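# Seat knob peg in top drawer, leave drawer open

## Task

Push the square peg of the loose knob all the way into the hole on the top drawer, and make sure that drawer ends up pulled out by 85 mm or more. Both must hold on their own, without the robot supporting them, and the grippers must release and back away at the end.

## Robot and tools

ROBOT. Two 6-joint arms with parallel-jaw grippers, named left_arm and right_arm. These are names only and do not match image sides. In the shared scene frame the origin is the table centre, the table top is at z = +0.020 m and +z is up. The arms face each other across the table, with left_arm's base on the +y side (about y = +0.46) and right_arm's on the -y side (about y = -0.47). Each gripper's fingers point along its own +x axis and close along its own y axis. The reported end_effector_position is the point between the finger pads, 3 to 4 cm short of the fingertips. Reported hand positions can be somewhat wrong, more so at long reach.

THE 14-NUMBER ROW. Every motion command uses one flat list of 14 numbers, each in [-1, 1]. The first seven belong to left_arm: dx, dy, dz, rx, ry, rz, opening. The next seven belong to right_arm in the same order. Always send all 14, even when only one arm should move. dx..rz are an offset, not a pose, and they are expressed in that gripper's own axes. The offset is counted from the gripper pose printed in the most recent result that shows it. Before any such result exists in the scene, or for a later call inside the same reply, it is counted from where the gripper actually is when the action starts. Scale: 1.0 equals 0.6 m for dx, dy, dz and 180 degrees for rotation. rx, ry, rz form a single rotation vector. Opening is absolute, not an offset: +1 is fully open (0.088 m), empty fingers touch near -0.80, and values down to -1 close no further. Closing from fully open takes at least about 0.5 s. All zeros means go back to the reference pose, not hold still. To keep an arm still, send the offset that returns it to where you want it, plus the opening it should keep.

CLIPPING. At every control step (1/30 s) the commanded pose is limited to within 70 mm and 16 degrees of the measured pose, then solved by damped IK, with position given priority over orientation. Friction may leave the gripper short or slightly tilted, and tiny moves may not happen. Check the printed pose after each motion and correct.

TOOLS.
execute_actions: argument actions is a list with zero or one item. An empty list just reports the state. An item {"rows": [[14 numbers], ...], "steps": n} runs up to 15 steps (default 15). Each row is used for one step and the last row repeats; every row is an offset from the same reference pose, not from the previous row. An item {"steps": n} without rows is a wait of up to 300 steps, counted from the previous result, with your reply time included. Optional pictures (boolean) turns the camera images on or off. A refused call moves nothing.
move: target is one 14-number row as above; speed is in m/s, 0.002 to 0.5, default 0.25, with rotation allowed up to twice that in rad/s. Both grippers travel straight lines that finish together in 0.5 to 10 s, with the shorter rotation chosen. Paths ignore obstacles and the other arm, and grippers may lag, stray, or overshoot the speed, especially near full reach. The opening is applied at the start. The result adds a move: line with the ending (done, off_target, moving, held, fault), the limits that acted (paced means the sent pose was clipped; held means a safety check blocked some steps, after which the arm may jump quickly), and each gripper's distance from its target.
wait: seconds, 0 to 10; nothing new is commanded.
zoom_image: camera (cam_high, cam_low, cam_left_wrist, cam_right_wrist) and region [x0, y0, x1, y1] in pixels from the top-left corner, at most 504 by 504.
read_manual: section "licences" only; it returns licence text and does not move anything.
finished_scene: scene, the current scene's number.

RESULTS. The state line gives, per arm, position in metres, quaternion wxyz, and linear and angular velocities in the scene frame. grip_measured is the measured finger opening on the same scale as the command; it may be off by up to about 1 mm, and reads up to about 0.061 narrower while squeezing something hard. To hold a part, command an opening about 0.07 below grip_measured; less than that grips more lightly. A "pose unreachable" line and HELD marks mean the clearance check altered or blocked what was sent. The Hand target line shows where each gripper is now being driven. Joint torque and external torque lines help detect contact but include friction and noise. Cameras are cam_high, cam_low and the two wrist cameras, each 504x504; calibration is given in OpenCV convention.

SEQUENCE. Locate the knob and the top drawer in the images. Grasp the knob, align the square peg with the drawer's hole and push it fully home. Pull the drawer out to at least 85 mm, either before or after inserting. Then open the grippers, retreat, confirm everything stays put, and call finished_scene.

AVOID. Do not drop or knock anything off the table. Do not let the arms collide or press on each other. Do not slam or push hard: faster moves and targets set far past contact produce harsher impacts. If the contact load on a joint reaches its limit (wrist joints only about 5.5 to 5.9 N m), that arm freezes for 10 s. Holding loads for long heats the motors; MOTOR HOT warns from 50 °C, and at 95 °C the arm is held and may eventually go limp. Brief disturbances may tug on a held part or nudge loose objects. Simulation time keeps running while you compose replies.

Each tool is called after ">>>" by a JSON object that holds its "name" and its "arguments".

## Session

>>> {"name": "execute_actions", "arguments": {"actions": []}}

Scene clock: 0.00 s of 4500.00 s.
left_arm: end_effector_position=(+0.1315, +0.1486, +0.4256) grip_measured=+1.000 end_effector_quat_wxyz=(+0.765, -0.018, -0.022, -0.644) end_effector_velocity=(+0.000, +0.001, -0.004) end_effector_angular_velocity=(+0.016, +0.010, +0.004) | right_arm: end_effector_position=(-0.0926, -0.1791, +0.4577) grip_measured=+0.991 end_effector_quat_wxyz=(+0.549, +0.018, -0.014, +0.835) end_effector_velocity=(-0.002, -0.002, +0.003) end_effector_angular_velocity=(+0.015, -0.003, +0.019)
Joint positions: left_arm=[ 0.     0.845  0.652  0.249 -0.006  0.001  0.088] | right_arm=[-0.001  0.858  0.645  0.258 -0.    -0.004  0.088]
Joint velocities: left_arm=[-0.002 -0.007 -0.002 -0.022 -0.007 -0.007  0.   ] | right_arm=[-0.002 -0.002  0.002  0.007 -0.022 -0.007 -0.   ]
Joint torques (N m, as the arm reports them, + toward a larger angle): no reading
External joint torques (N m, as the arm's controller estimates them; a push from outside toward a larger angle lowers the number): no reading
Heat: left arm: hottest waist 30 °C (+0.0 °C/min); right arm: hottest shoulder 29 °C (+0.0 °C/min).
Hand target (left_arm): +0.131, +0.149, +0.426; +0.765, -0.018, -0.022, -0.644
Hand target (right_arm): -0.093, -0.179, +0.458; +0.549, +0.018, -0.014, +0.835

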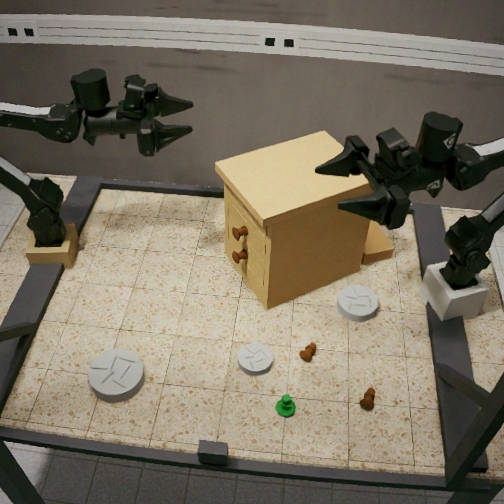

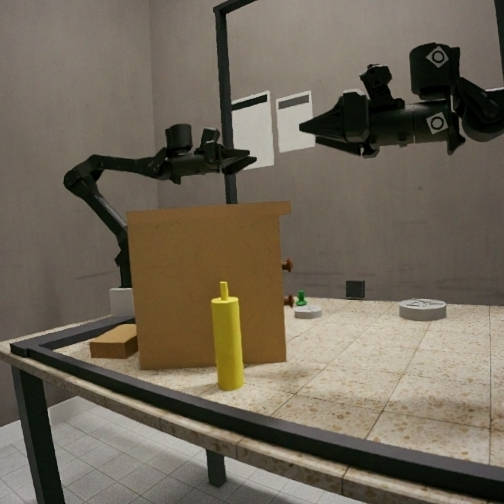

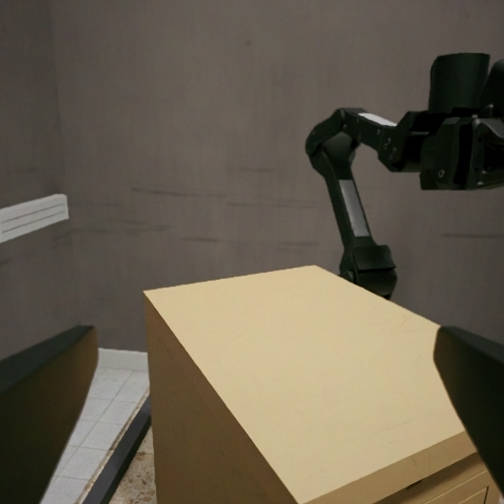

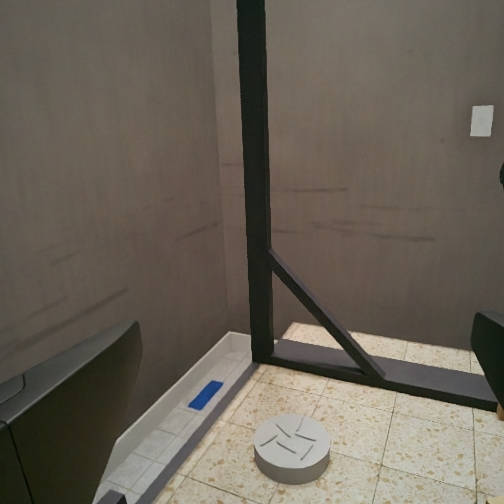

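>>> {"name": "zoom_image", "arguments": {"camera": "cam_high", "region": [200, 130, 400, 310]}}

>>> {"name": "zoom_image", "arguments": {"camera": "cam_high", "region": [260, 320, 400, 430]}}

>>> {"name": "zoom_image", "arguments": {"camera": "cam_low", "region": [250, 190, 370, 330]}}

Region (200, 130, 400, 310) of cam_high's 504x504 image, scaled by 2.520, with more detail than that image has; it fills the top 454 rows of this view, and the rest is white.

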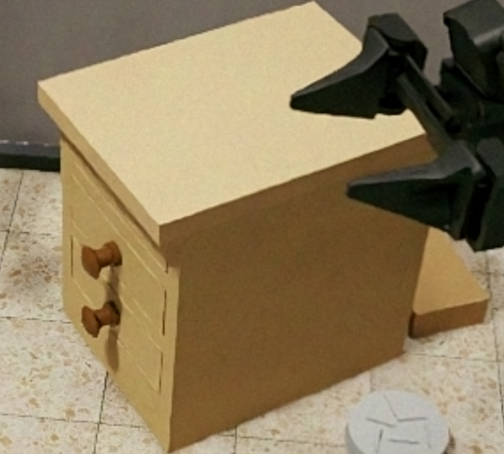

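Region (260, 320, 400, 430) of cam_high's 504x504 image, scaled by 3.600, with more detail than that image has; it fills the top 396 rows of this view, and the rest is white.

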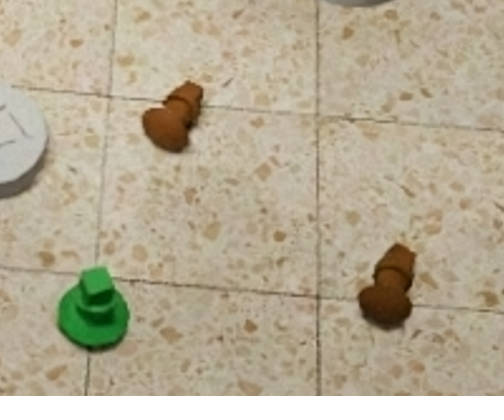

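Region (250, 190, 370, 330) of cam_low's 504x504 image, scaled by 3.600, with more detail than that image has; it fills the left 432 columns of this view, and the rest is white.

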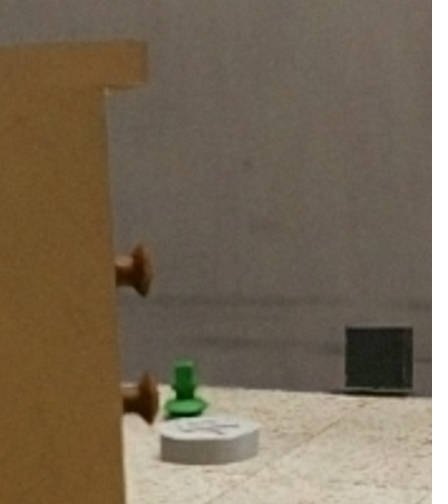

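>>> {"name": "zoom_image", "arguments": {"camera": "cam_high", "region": [290, 330, 390, 420]}}

>>> {"name": "move", "arguments": {"target": [0,0,0,0,0,0,1, 0,0,0,0,0,0,1]}}

Region (290, 330, 390, 420) of cam_high's 504x504 image, scaled by 5.040, with more detail than that image has; it fills the top 454 rows of this view, and the rest is white.

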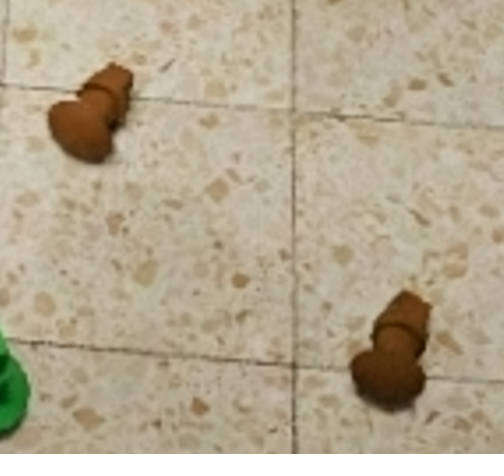

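Scene clock: 25.07 s of 4500.00 s.
left_arm: end_effector_position=(+0.1315, +0.1486, +0.4256) grip_measured=+1.000 end_effector_quat_wxyz=(+0.765, -0.018, -0.022, -0.644) end_effector_velocity=(+0.000, +0.000, -0.002) end_effector_angular_velocity=(+0.003, +0.023, +0.004) | right_arm: end_effector_position=(-0.0926, -0.1791, +0.4577) grip_measured=+0.991 end_effector_quat_wxyz=(+0.549, +0.018, -0.014, +0.835) end_effector_velocity=(-0.002, -0.002, -0.001) end_effector_angular_velocity=(+0.001, -0.009, +0.019)
Joint positions: left_arm=[ 0.     0.845  0.652  0.249 -0.006  0.001  0.088] | right_arm=[-0.001  0.858  0.645  0.258 -0.    -0.004  0.088]
Joint velocities: left_arm=[-0.002 -0.002 -0.002 -0.007 -0.007 -0.022  0.   ] | right_arm=[-0.002 -0.007 -0.002 -0.007 -0.022 -0.007 -0.   ]
Joint torques (N m, as the arm reports them, + toward a larger angle): left_arm=[ 0.22 -2.31  6.31  1.63 -0.05  0.03] | right_arm=[ 0.   -2.33  8.46  2.02  0.   -0.01]
External joint torques (N m, as the arm's controller estimates them; a push from outside toward a larger angle lowers the number): left_arm=[ 0.22 -0.32 -0.41 -0.02 -0.05  0.02] | right_arm=[-0.02 -0.13  1.31  0.27  0.01 -0.01]
Heat: left arm: hottest wrist pitch 32 °C (+4.8 °C/min); right arm: hottest elbow 31 °C (+4.8 °C/min).
Hand target (left_arm): +0.131, +0.149, +0.426; +0.765, -0.018, -0.022, -0.644
Hand target (right_arm): -0.093, -0.179, +0.458; +0.549, +0.018, -0.014, +0.835
Off the commanded pose (left_arm): 0.000 m, 0 deg.
Off the commanded pose (right_arm): 0.000 m, 0 deg.
After step 90, 21.37 s passed at rest.
move: done

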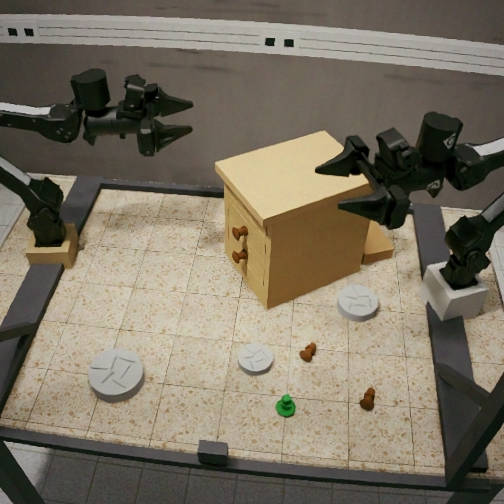

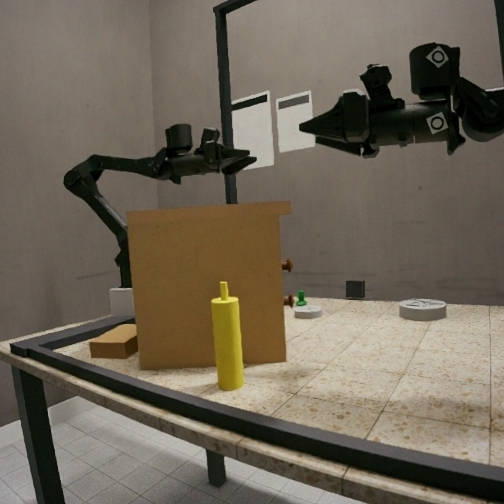

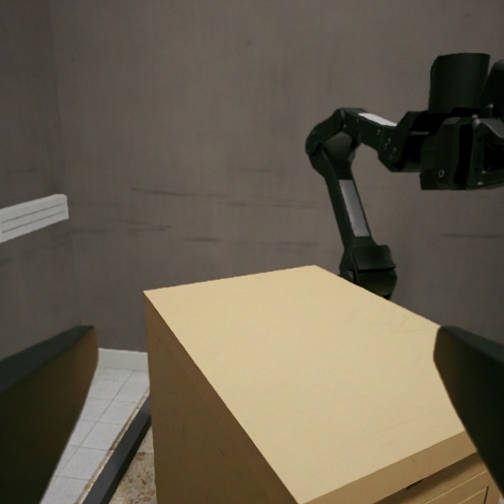

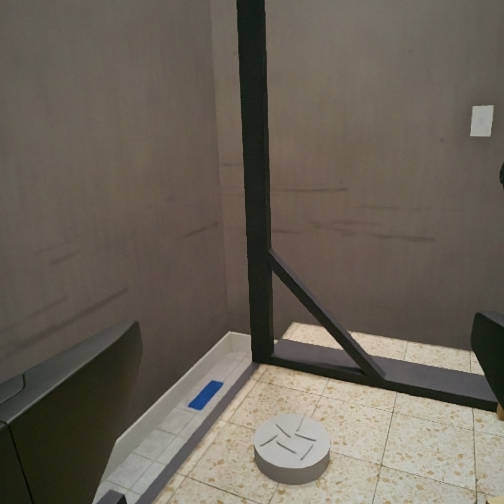

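>>> {"name": "move", "arguments": {"target": [0.003,-0.234,-0.258,0,0,0.139,1, 0.022,0.136,-0.38,0,0.5,0,1], "speed": 0.3}}

Scene clock: 36.37 s of 4500.00 s.
left_arm: end_effector_position=(-0.0028, +0.1168, +0.2706) grip_measured=+1.000 end_effector_quat_wxyz=(+0.885, -0.020, -0.013, -0.464) end_effector_velocity=(-0.003, +0.001, -0.002) end_effector_angular_velocity=(-0.014, -0.006, +0.012) | right_arm: end_effector_position=(-0.1731, -0.1912, +0.2299) grip_measured=+0.991 end_effector_quat_wxyz=(+0.399, -0.579, +0.375, +0.605) end_effector_velocity=(+0.001, -0.005, +0.001) end_effector_angular_velocity=(-0.046, -0.008, +0.006)
Joint positions: left_arm=[-0.818  1.749  0.532  1.354 -1.257  0.108  0.088] | right_arm=[ 0.236  1.838  1.406 -1.093  0.019  0.231  0.088]
Joint velocities: left_arm=[-0.012  0.042  0.002  0.095 -0.022  0.051  0.   ] | right_arm=[-0.002  0.017  0.027 -0.051 -0.022 -0.007 -0.   ]
Joint torques (N m, as the arm reports them, + toward a larger angle): left_arm=[-0.16 -4.35  4.77  1.43 -0.09  0.14] | right_arm=[ 0.31 -7.12  8.4   0.27 -0.15  0.19]
External joint torques (N m, as the arm's controller estimates them; a push from outside toward a larger angle lowers the number): left_arm=[-0.14  1.01  0.71  0.26 -0.17  0.13] | right_arm=[ 0.26  0.57  2.77 -0.11 -0.16  0.19]
Heat: left arm: hottest wrist pitch 33 °C (+4.9 °C/min); right arm: hottest elbow 32 °C (+4.9 °C/min).
Hand target (left_arm): -0.005, +0.115, +0.271; +0.886, -0.022, -0.014, -0.463
Hand target (right_arm): -0.177, -0.190, +0.230; -0.397, +0.578, -0.378, -0.605
Off the commanded pose (left_arm): 0.003 m, 1 deg.
Off the commanded pose (right_arm): 0.003 m, 0 deg.
After step 90, 5.20 s passed at rest.
move: done
camera_calibration (this result's frames):
cam_left_wrist: T_world_to_cam=[[-0.833913, -0.549944, 0.046379, 0.053908], [-0.184273, 0.198238, -0.962676, 0.273069], [0.520224, -0.811334, -0.266654, 0.25066], [0, 0, 0, 1]] pos_world=[-0.0351254, 0.178883, 0.327216]
cam_right_wrist: T_world_to_cam=[[0.9321, 0.36187, -0.0154777, 0.243774], [0.351917, -0.894697, 0.275085, -0.139615], [0.0856972, -0.261854, -0.961295, 0.267165], [0, 0, 0, 1]] pos_world=[-0.200985, -0.143169, 0.299003]

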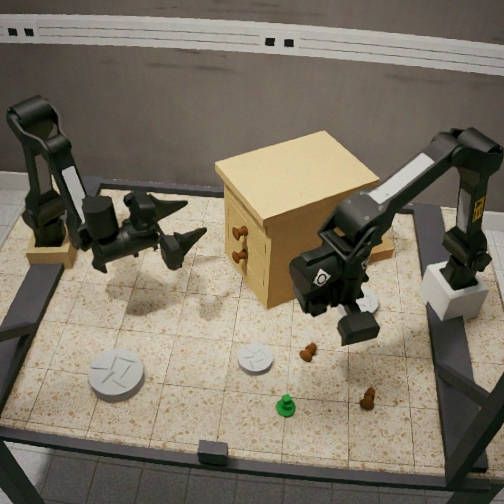

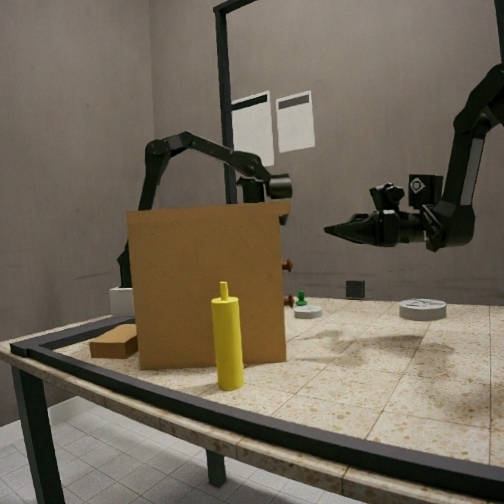

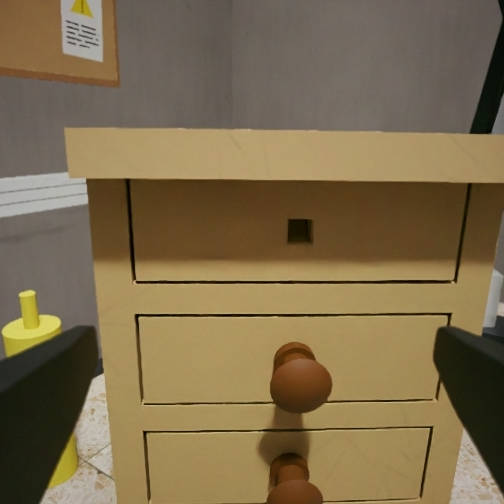

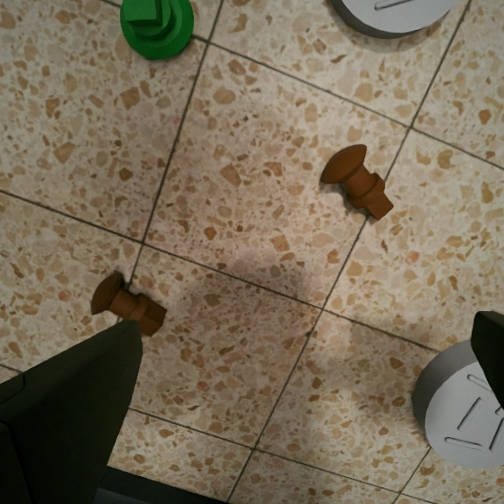

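>>> {"name": "zoom_image", "arguments": {"camera": "cam_right_wrist", "region": [80, 130, 420, 350]}}

>>> {"name": "zoom_image", "arguments": {"camera": "cam_right_wrist", "region": [100, 0, 220, 80]}}

>>> {"name": "zoom_image", "arguments": {"camera": "cam_left_wrist", "region": [240, 170, 360, 290]}}

Region (80, 130, 420, 350) of cam_right_wrist's 504x504 image, scaled by 1.482, with more detail than that image has; it fills the top 326 rows of this view, and the rest is white.

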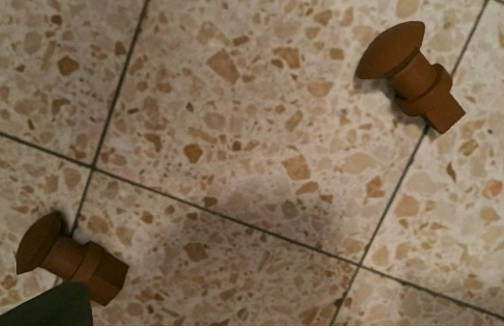

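Region (100, 0, 220, 80) of cam_right_wrist's 504x504 image, scaled by 4.200, with more detail than that image has.

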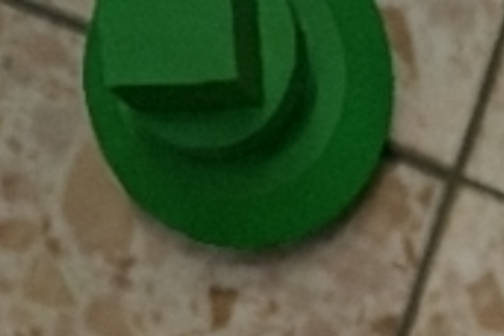

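Region (240, 170, 360, 290) of cam_left_wrist's 504x504 image, scaled by 4.200, with more detail than that image has.

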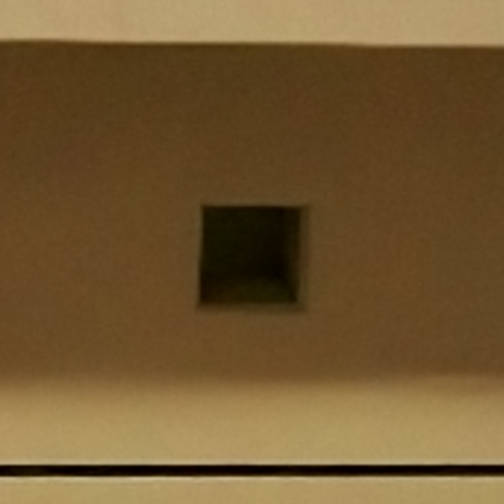

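>>> {"name": "zoom_image", "arguments": {"camera": "cam_right_wrist", "region": [310, 130, 410, 230]}}

>>> {"name": "zoom_image", "arguments": {"camera": "cam_right_wrist", "region": [80, 255, 180, 355]}}

Region (310, 130, 410, 230) of cam_right_wrist's 504x504 image, scaled by 5.040, with more detail than that image has.

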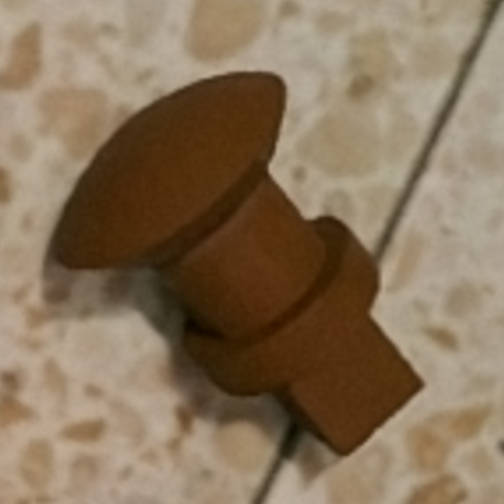

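Region (80, 255, 180, 355) of cam_right_wrist's 504x504 image, scaled by 5.040, with more detail than that image has.

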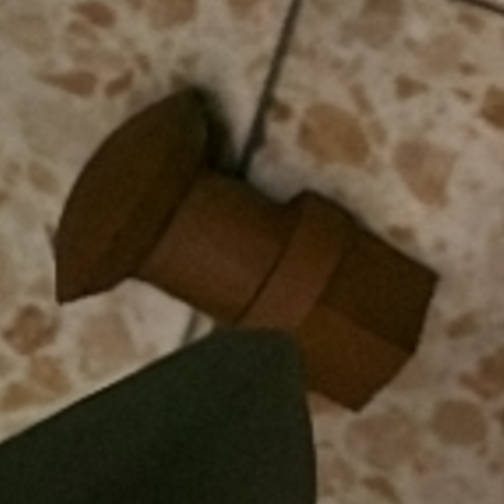

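>>> {"name": "move", "arguments": {"target": [0,0,0,0,0,0,1, 0.15,-0.113,0.001,0.769,0,0,-0.1], "speed": 0.4}}

Scene clock: 129.50 s of 4500.00 s.
left_arm: end_effector_position=(-0.0032, +0.1167, +0.2696) grip_measured=+1.000 end_effector_quat_wxyz=(+0.886, -0.018, -0.014, -0.464) end_effector_velocity=(+0.000, +0.001, -0.003) end_effector_angular_velocity=(+0.014, -0.007, +0.005) | right_arm: end_effector_position=(-0.1143, -0.1559, +0.1469) grip_measured=-0.098 end_effector_quat_wxyz=(+0.680, +0.171, +0.702, -0.126) end_effector_velocity=(+0.003, -0.001, +0.000) end_effector_angular_velocity=(-0.004, -0.009, -0.010)
Joint positions: left_arm=[-0.819  1.754  0.534  1.357 -1.259  0.111  0.088] | right_arm=[ 0.037  1.93   1.177 -0.749  0.015  2.437  0.034]
Joint velocities: left_arm=[-0.002 -0.002 -0.002 -0.022 -0.007 -0.007  0.   ] | right_arm=[-0.002 -0.002 -0.002 -0.007  0.007  0.007  0.   ]
Joint torques (N m, as the arm reports them, + toward a larger angle): left_arm=[ 0.09 -6.09  3.56  1.01  0.15 -0.04] | right_arm=[-0.37 -7.24  4.54  0.47 -0.15  0.22]
External joint torques (N m, as the arm's controller estimates them; a push from outside toward a larger angle lowers the number): left_arm=[ 0.09 -0.76 -0.48 -0.14  0.06 -0.05] | right_arm=[-0.34  0.59 -0.61  0.1  -0.22  0.22]
Heat: left arm: hottest wrist pitch 34 °C (+0.0 °C/min); right arm: hottest elbow 35 °C (+1.0 °C/min).
Hand target (left_arm): -0.003, +0.117, +0.271; +0.885, -0.020, -0.014, -0.464
Hand target (right_arm): -0.112, -0.160, +0.141; +0.682, +0.167, +0.698, -0.136
Off the commanded pose (left_arm): 0.001 m, 0 deg.
Off the commanded pose (right_arm): 0.007 m, 1 deg.
After step 90, 86.53 s passed at rest.
move: done
camera_calibration (this result's frames):
cam_left_wrist: T_world_to_cam=[[-0.833355, -0.551115, 0.0423383, 0.0548009], [-0.18164, 0.200708, -0.962665, 0.271856], [0.522041, -0.809931, -0.267365, 0.250472], [0, 0, 0, 1]] pos_world=[-0.0357084, 0.178504, 0.326353]
cam_right_wrist: T_world_to_cam=[[-0.449168, -0.890277, -0.0752027, -0.169415], [-0.843597, 0.394879, 0.363889, -0.0545358], [-0.294266, 0.226888, -0.928401, 0.219473], [0, 0, 0, 1]] pos_world=[-0.0575184, -0.179087, 0.210864]

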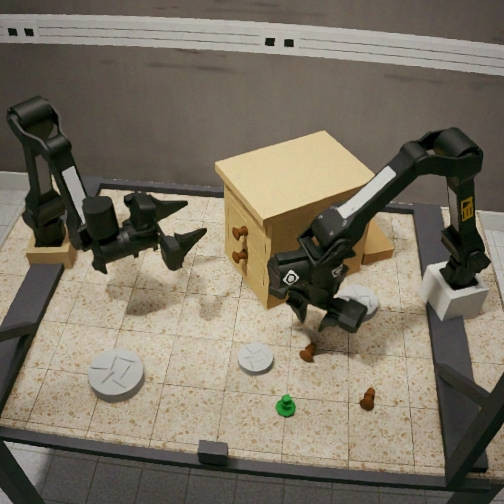

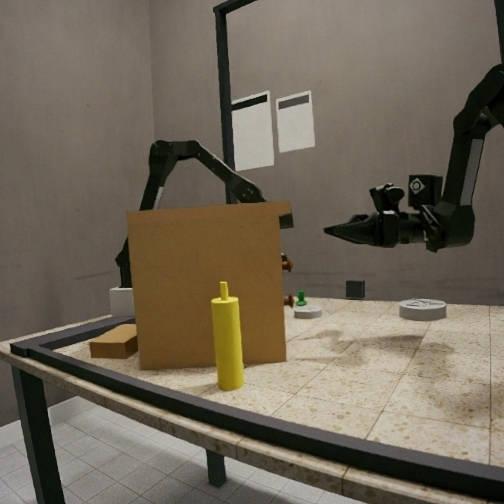

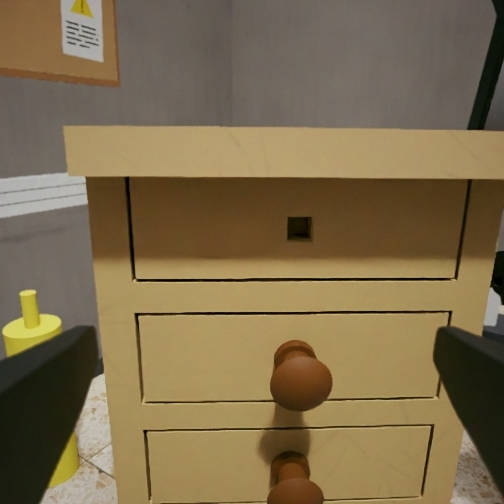

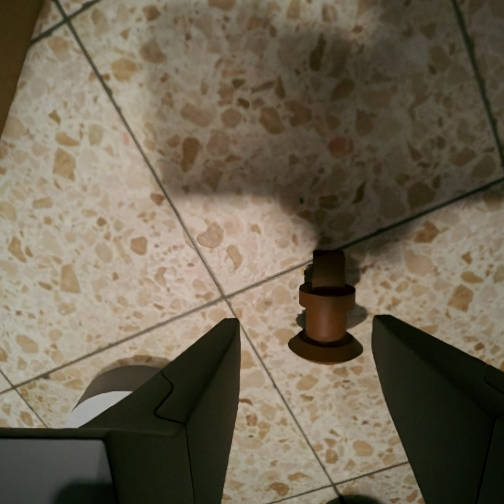

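>>> {"name": "move", "arguments": {"target": [0,0,0,0,0,0,1, 0.07,-0.025,-0.022,0,-0.014,-0.018,-0.1], "speed": 0.2}}

Scene clock: 141.97 s of 4500.00 s.
left_arm: end_effector_position=(-0.0032, +0.1167, +0.2696) grip_measured=+1.000 end_effector_quat_wxyz=(+0.886, -0.018, -0.014, -0.464) end_effector_velocity=(+0.001, +0.000, +0.000) end_effector_angular_velocity=(-0.002, +0.005, +0.009) | right_arm: end_effector_position=(-0.1294, -0.1630, +0.1061) grip_measured=-0.098 end_effector_quat_wxyz=(+0.694, +0.149, +0.689, -0.147) end_effector_velocity=(-0.000, -0.005, -0.005) end_effector_angular_velocity=(-0.030, +0.009, +0.005)
Joint positions: left_arm=[-0.819  1.754  0.534  1.357 -1.259  0.111  0.088] | right_arm=[ 0.081  2.065  1.192 -0.7    0.007  2.481  0.034]
Joint velocities: left_arm=[ 0.002 -0.002  0.002 -0.007 -0.007 -0.007  0.   ] | right_arm=[-0.002  0.012 -0.002 -0.007 -0.022 -0.007 -0.   ]
Joint torques (N m, as the arm reports them, + toward a larger angle): left_arm=[ 0.05 -5.56  3.75  1.13  0.07  0.05] | right_arm=[ 0.34 -7.7   6.94  0.36 -0.14  0.17]
External joint torques (N m, as the arm's controller estimates them; a push from outside toward a larger angle lowers the number): left_arm=[ 0.05 -0.2  -0.32 -0.02 -0.02  0.04] | right_arm=[ 0.32  0.5   2.35  0.14 -0.18  0.17]
Heat: left arm: hottest wrist pitch 34 °C (+0.0 °C/min); right arm: hottest shoulder 35 °C (+0.0 °C/min).
Hand target (left_arm): -0.003, +0.117, +0.270; +0.886, -0.018, -0.014, -0.464
Hand target (right_arm): -0.133, -0.161, +0.105; +0.692, +0.148, +0.691, -0.148
Off the commanded pose (left_arm): 0.000 m, 0 deg.
Off the commanded pose (right_arm): 0.004 m, 0 deg.
After step 90, 8.57 s passed at rest.
move: done
camera_calibration (this result's frames):
cam_left_wrist: T_world_to_cam=[[-0.833355, -0.551115, 0.0423383, 0.0548009], [-0.18164, 0.200708, -0.962665, 0.271856], [0.522041, -0.809931, -0.267365, 0.250472], [0, 0, 0, 1]] pos_world=[-0.0357084, 0.178504, 0.326353]
cam_right_wrist: T_world_to_cam=[[-0.447067, -0.894145, -0.0252138, -0.191297], [-0.852046, 0.417098, 0.316301, -0.0420811], [-0.272303, 0.162891, -0.948324, 0.173347], [0, 0, 0, 1]] pos_world=[-0.0741746, -0.181732, 0.172876]

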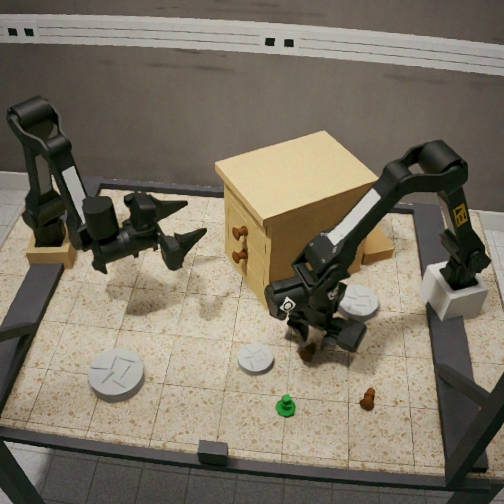

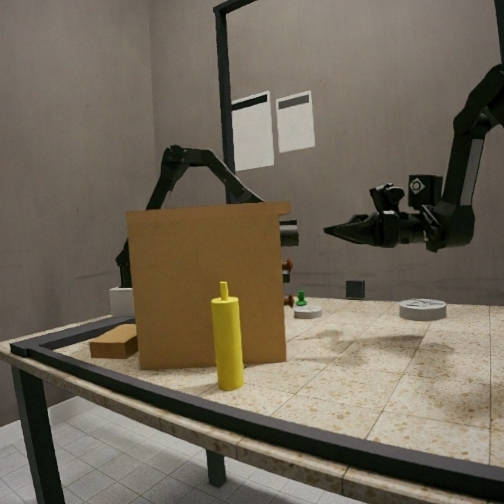

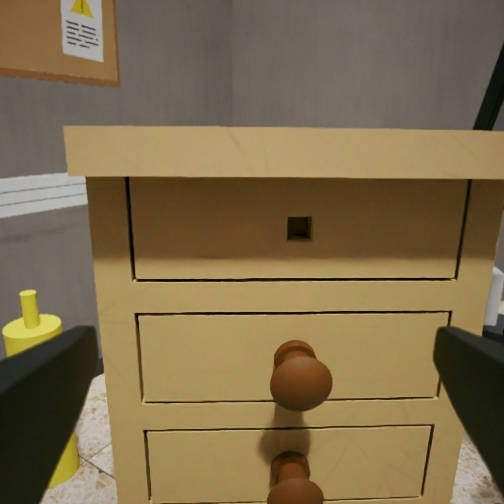

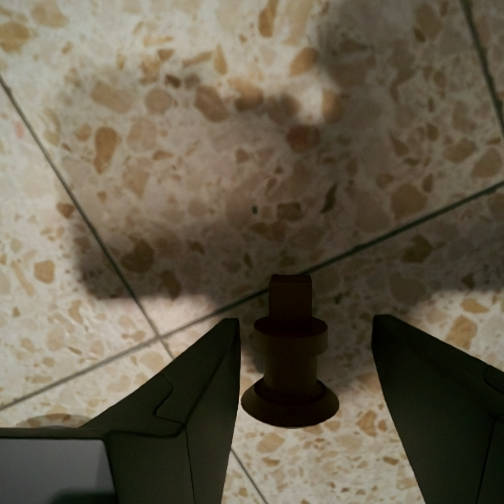

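>>> {"name": "move", "arguments": {"target": [0,0,0,0,0,0,1, 0.066,0.004,-0.004,0,0,0,-0.1], "speed": 0.1}}

Scene clock: 158.30 s of 4500.00 s.
left_arm: end_effector_position=(-0.0032, +0.1167, +0.2696) grip_measured=+1.000 end_effector_quat_wxyz=(+0.886, -0.018, -0.014, -0.464) end_effector_velocity=(-0.004, -0.000, +0.001) end_effector_angular_velocity=(+0.014, -0.020, -0.014) | right_arm: end_effector_position=(-0.1344, -0.1540, +0.0814) grip_measured=-0.098 end_effector_quat_wxyz=(+0.686, +0.157, +0.696, -0.139) end_effector_velocity=(+0.005, -0.001, -0.001) end_effector_angular_velocity=(-0.000, -0.025, +0.004)
Joint positions: left_arm=[-0.819  1.754  0.534  1.357 -1.259  0.111  0.088] | right_arm=[ 0.081  2.135  1.182 -0.59   0.006  2.481  0.034]
Joint velocities: left_arm=[-0.007 -0.002  0.002 -0.007  0.007  0.022  0.   ] | right_arm=[-0.002  0.002 -0.002 -0.007  0.022 -0.007 -0.   ]
Joint torques (N m, as the arm reports them, + toward a larger angle): left_arm=[-0.03 -5.61  3.73  1.16  0.06  0.02] | right_arm=[-0.23 -5.09  3.43  1.36  0.09 -0.1 ]
External joint torques (N m, as the arm's controller estimates them; a push from outside toward a larger angle lowers the number): left_arm=[ 0.01 -0.26 -0.35  0.01 -0.04  0.01] | right_arm=[-0.21  3.37 -0.97  1.05  0.03 -0.1 ]
Heat: left arm: hottest wrist pitch 34 °C (+0.0 °C/min); right arm: hottest shoulder 35 °C (+0.0 °C/min).
Hand target (left_arm): -0.003, +0.117, +0.270; +0.886, -0.018, -0.014, -0.464
Hand target (right_arm): -0.130, -0.161, +0.067; +0.694, +0.148, +0.689, -0.147
Off the commanded pose (left_arm): 0.000 m, 0 deg.
Off the commanded pose (right_arm): 0.016 m, 2 deg.
After step 90, 12.60 s passed at rest.
move: off_target (right_arm)
camera_calibration (this result's frames):
cam_left_wrist: T_world_to_cam=[[-0.833355, -0.551115, 0.0423383, 0.0548009], [-0.18164, 0.200708, -0.962665, 0.271856], [0.522041, -0.809931, -0.267365, 0.250472], [0, 0, 0, 1]] pos_world=[-0.0357084, 0.178504, 0.326353]
cam_right_wrist: T_world_to_cam=[[-0.447933, -0.893052, -0.0425991, -0.184618], [-0.84667, 0.408398, 0.341116, -0.0449185], [-0.287237, 0.188864, -0.939056, 0.148295], [0, 0, 0, 1]] pos_world=[-0.0781319, -0.174536, 0.146715]

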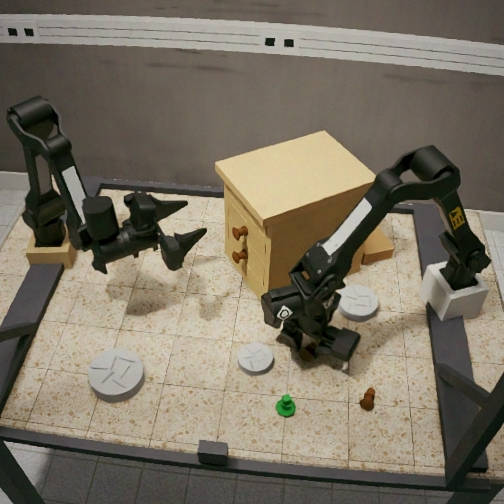

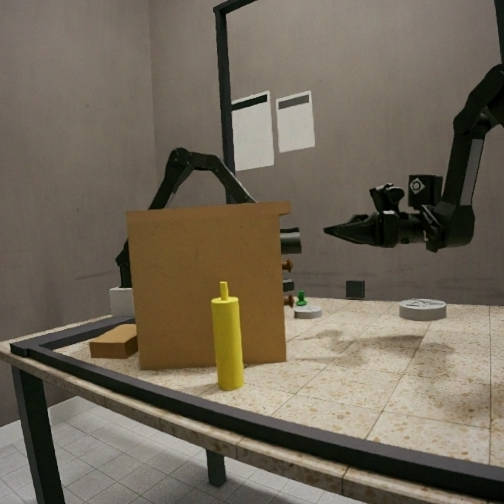

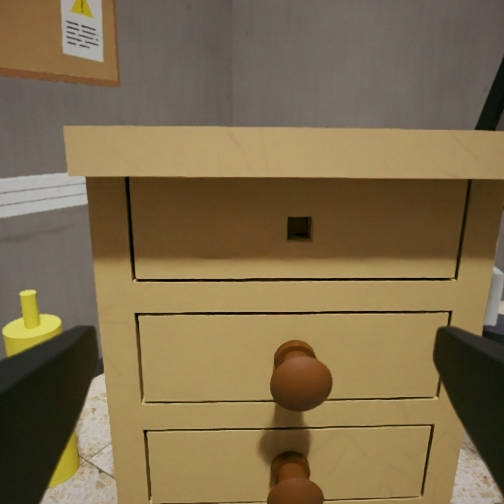

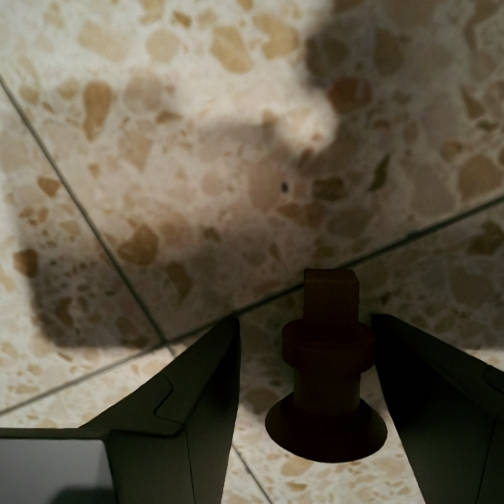

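>>> {"name": "zoom_image", "arguments": {"camera": "cam_right_wrist", "region": [220, 250, 440, 480]}}

>>> {"name": "zoom_image", "arguments": {"camera": "cam_high", "region": [260, 300, 380, 390]}}

Region (220, 250, 440, 480) of cam_right_wrist's 504x504 image, scaled by 2.191, with more detail than that image has; it fills the left 482 columns of this view, and the rest is white.

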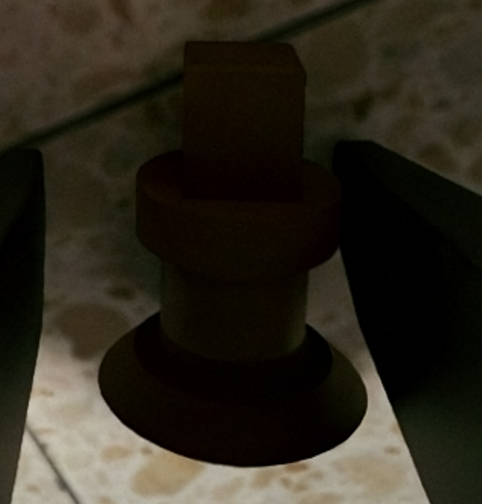

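Region (260, 300, 380, 390) of cam_high's 504x504 image, scaled by 4.200, with more detail than that image has; it fills the top 378 rows of this view, and the rest is white.

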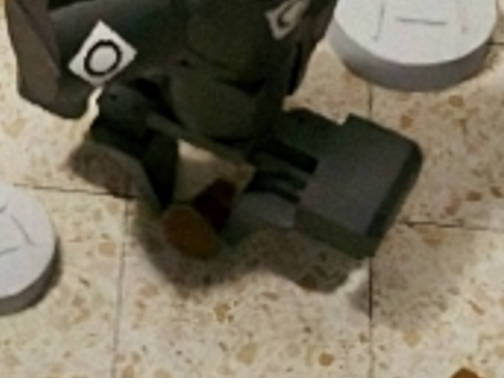

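>>> {"name": "move", "arguments": {"target": [0,0,0,0,0,0,1, -0.007,-0.011,0.016,0,0,0,-0.1], "speed": 0.05}}

Scene clock: 166.97 s of 4500.00 s.
left_arm: end_effector_position=(-0.0032, +0.1167, +0.2696) grip_measured=+1.000 end_effector_quat_wxyz=(+0.886, -0.018, -0.014, -0.464) end_effector_velocity=(+0.001, +0.002, +0.002) end_effector_angular_velocity=(-0.013, +0.008, +0.005) | right_arm: end_effector_position=(-0.1303, -0.1619, +0.0842) grip_measured=-0.098 end_effector_quat_wxyz=(+0.686, +0.157, +0.696, -0.139) end_effector_velocity=(+0.001, -0.003, +0.001) end_effector_angular_velocity=(-0.001, +0.007, +0.020)
Joint positions: left_arm=[-0.819  1.754  0.534  1.357 -1.259  0.111  0.088] | right_arm=[ 0.081  2.102  1.14  -0.58   0.006  2.481  0.034]
Joint velocities: left_arm=[-0.002 -0.002 -0.002  0.022 -0.007  0.007  0.   ] | right_arm=[-0.002 -0.012 -0.017  0.007 -0.007 -0.022 -0.   ]
Joint torques (N m, as the arm reports them, + toward a larger angle): left_arm=[ 0.03 -5.56  3.81  1.14  0.04  0.04] | right_arm=[ -0.12 -10.42   3.98   0.38   0.05  -0.09]
External joint torques (N m, as the arm's controller estimates them; a push from outside toward a larger angle lowers the number): left_arm=[ 0.03 -0.18 -0.26 -0.02 -0.05  0.03] | right_arm=[-0.22 -2.25 -0.36  0.1   0.01 -0.08]
Heat: left arm: hottest wrist pitch 34 °C (+0.0 °C/min); right arm: hottest shoulder 35 °C (+0.0 °C/min).
Hand target (left_arm): -0.003, +0.117, +0.270; +0.886, -0.018, -0.014, -0.464
Hand target (right_arm): -0.128, -0.164, +0.085; +0.686, +0.157, +0.697, -0.139
Off the commanded pose (left_arm): 0.000 m, 0 deg.
Off the commanded pose (right_arm): 0.003 m, 0 deg.
After step 90, 4.90 s passed at rest.
move: done
camera_calibration (this result's frames):
cam_left_wrist: T_world_to_cam=[[-0.833355, -0.551115, 0.0423383, 0.0548009], [-0.18164, 0.200708, -0.962665, 0.271856], [0.522041, -0.809931, -0.267365, 0.250472], [0, 0, 0, 1]] pos_world=[-0.0357084, 0.178504, 0.326353]
cam_right_wrist: T_world_to_cam=[[-0.447933, -0.893052, -0.0425991, -0.18965], [-0.84667, 0.408398, 0.341116, -0.0391047], [-0.287237, 0.188864, -0.939056, 0.153582], [0, 0, 0, 1]] pos_world=[-0.0739448, -0.182403, 0.149482]

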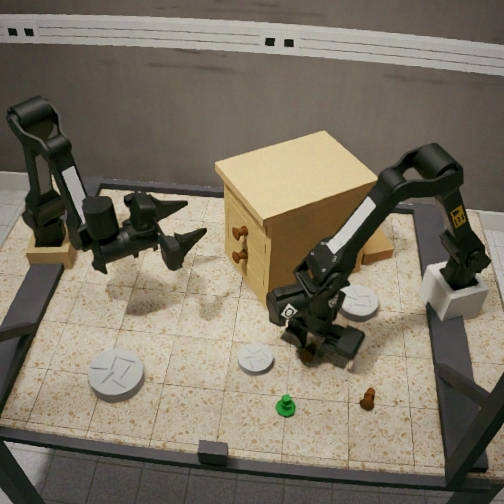

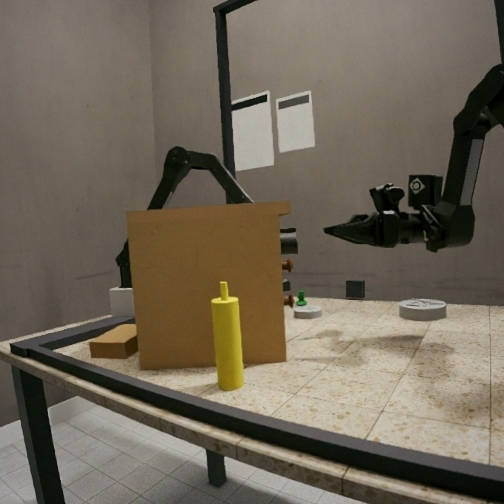

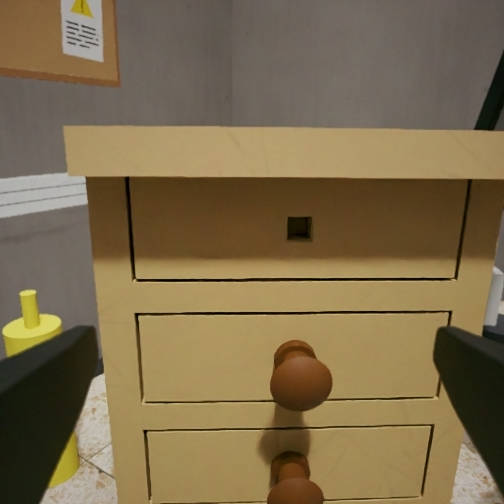

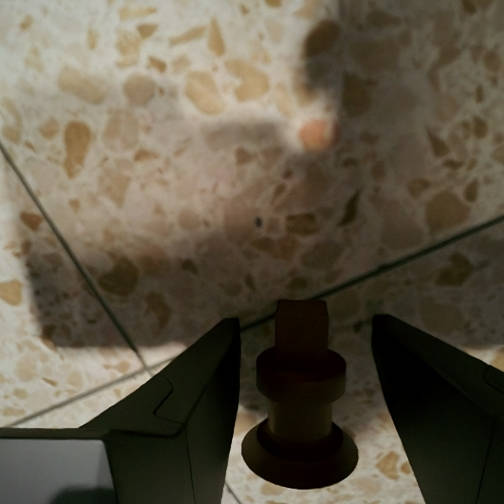

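>>> {"name": "move", "arguments": {"target": [0,0,0,0,0,0,1, 0,0,0.028,0,0,0,-0.1], "speed": 0.05}}

Scene clock: 174.40 s of 4500.00 s.
left_arm: end_effector_position=(-0.0032, +0.1167, +0.2696) grip_measured=+1.000 end_effector_quat_wxyz=(+0.886, -0.018, -0.014, -0.464) end_effector_velocity=(+0.002, +0.002, -0.003) end_effector_angular_velocity=(+0.015, -0.005, +0.019) | right_arm: end_effector_position=(-0.1176, -0.1666, +0.0833) grip_measured=-0.098 end_effector_quat_wxyz=(+0.686, +0.158, +0.696, -0.139) end_effector_velocity=(+0.005, -0.002, -0.001) end_effector_angular_velocity=(+0.001, -0.008, +0.014)
Joint positions: left_arm=[-0.819  1.754  0.534  1.357 -1.259  0.111  0.088] | right_arm=[ 0.055  2.074  1.089 -0.555  0.006  2.456  0.034]
Joint velocities: left_arm=[-0.002 -0.002 -0.002 -0.022 -0.022 -0.007  0.   ] | right_arm=[-0.007 -0.007 -0.017  0.007  0.007 -0.022 -0.   ]
Joint torques (N m, as the arm reports them, + toward a larger angle): left_arm=[ 0.05 -5.76  3.73  1.15  0.09  0.04] | right_arm=[-0.43 -9.92  3.73  0.43  0.02 -0.23]
External joint torques (N m, as the arm's controller estimates them; a push from outside toward a larger angle lowers the number): left_arm=[ 0.05 -0.44 -0.31  0.    0.    0.03] | right_arm=[-0.42 -1.97 -0.59  0.14 -0.03 -0.22]
Heat: left arm: hottest wrist pitch 34 °C (+0.0 °C/min); right arm: hottest shoulder 36 °C (+1.0 °C/min).
Hand target (left_arm): -0.003, +0.117, +0.270; +0.886, -0.018, -0.014, -0.464
Hand target (right_arm): -0.115, -0.169, +0.084; +0.686, +0.157, +0.696, -0.139
Off the commanded pose (left_arm): 0.000 m, 0 deg.
Off the commanded pose (right_arm): 0.003 m, 0 deg.
After step 90, 3.67 s passed at rest.
move: done
camera_calibration (this result's frames):
cam_left_wrist: T_world_to_cam=[[-0.833355, -0.551115, 0.0423383, 0.0548009], [-0.18164, 0.200708, -0.962665, 0.271856], [0.522041, -0.809931, -0.267365, 0.250472], [0, 0, 0, 1]] pos_world=[-0.0357084, 0.178504, 0.326353]
cam_right_wrist: T_world_to_cam=[[-0.449305, -0.892294, -0.0440069, -0.18816], [-0.846048, 0.409164, 0.341742, -0.0260478], [-0.286928, 0.190778, -0.938763, 0.157647], [0, 0, 0, 1]] pos_world=[-0.0613453, -0.187312, 0.148615]

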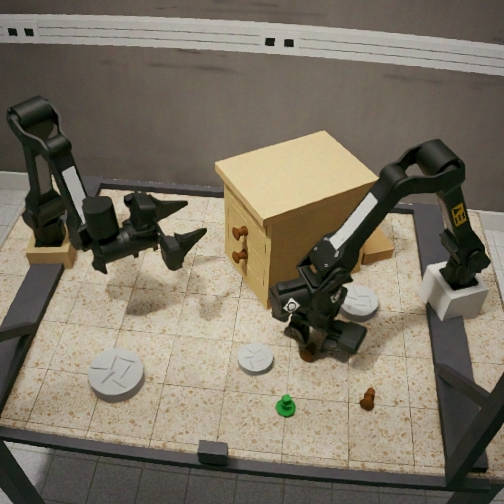

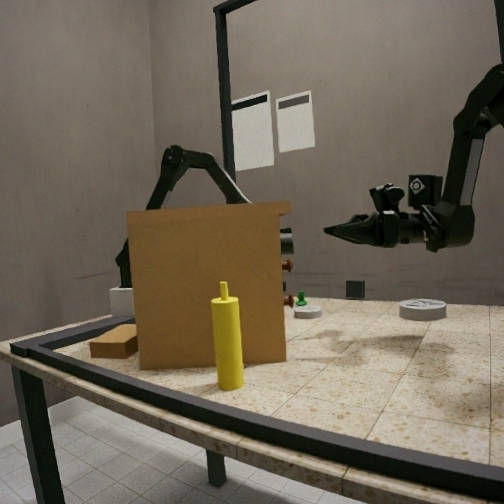

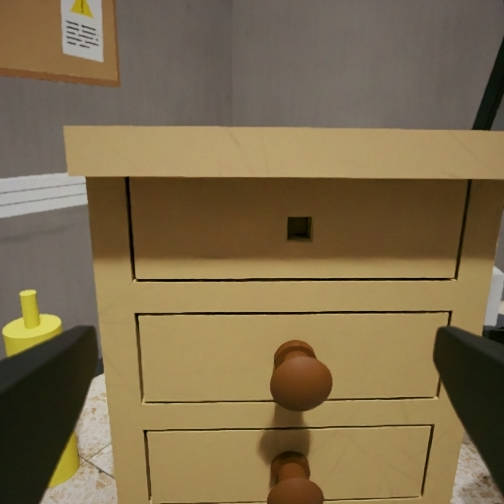

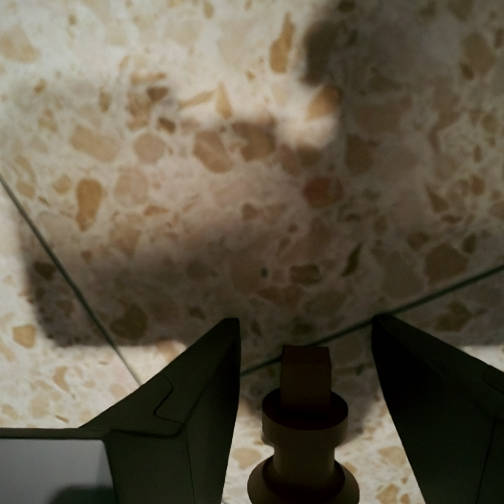

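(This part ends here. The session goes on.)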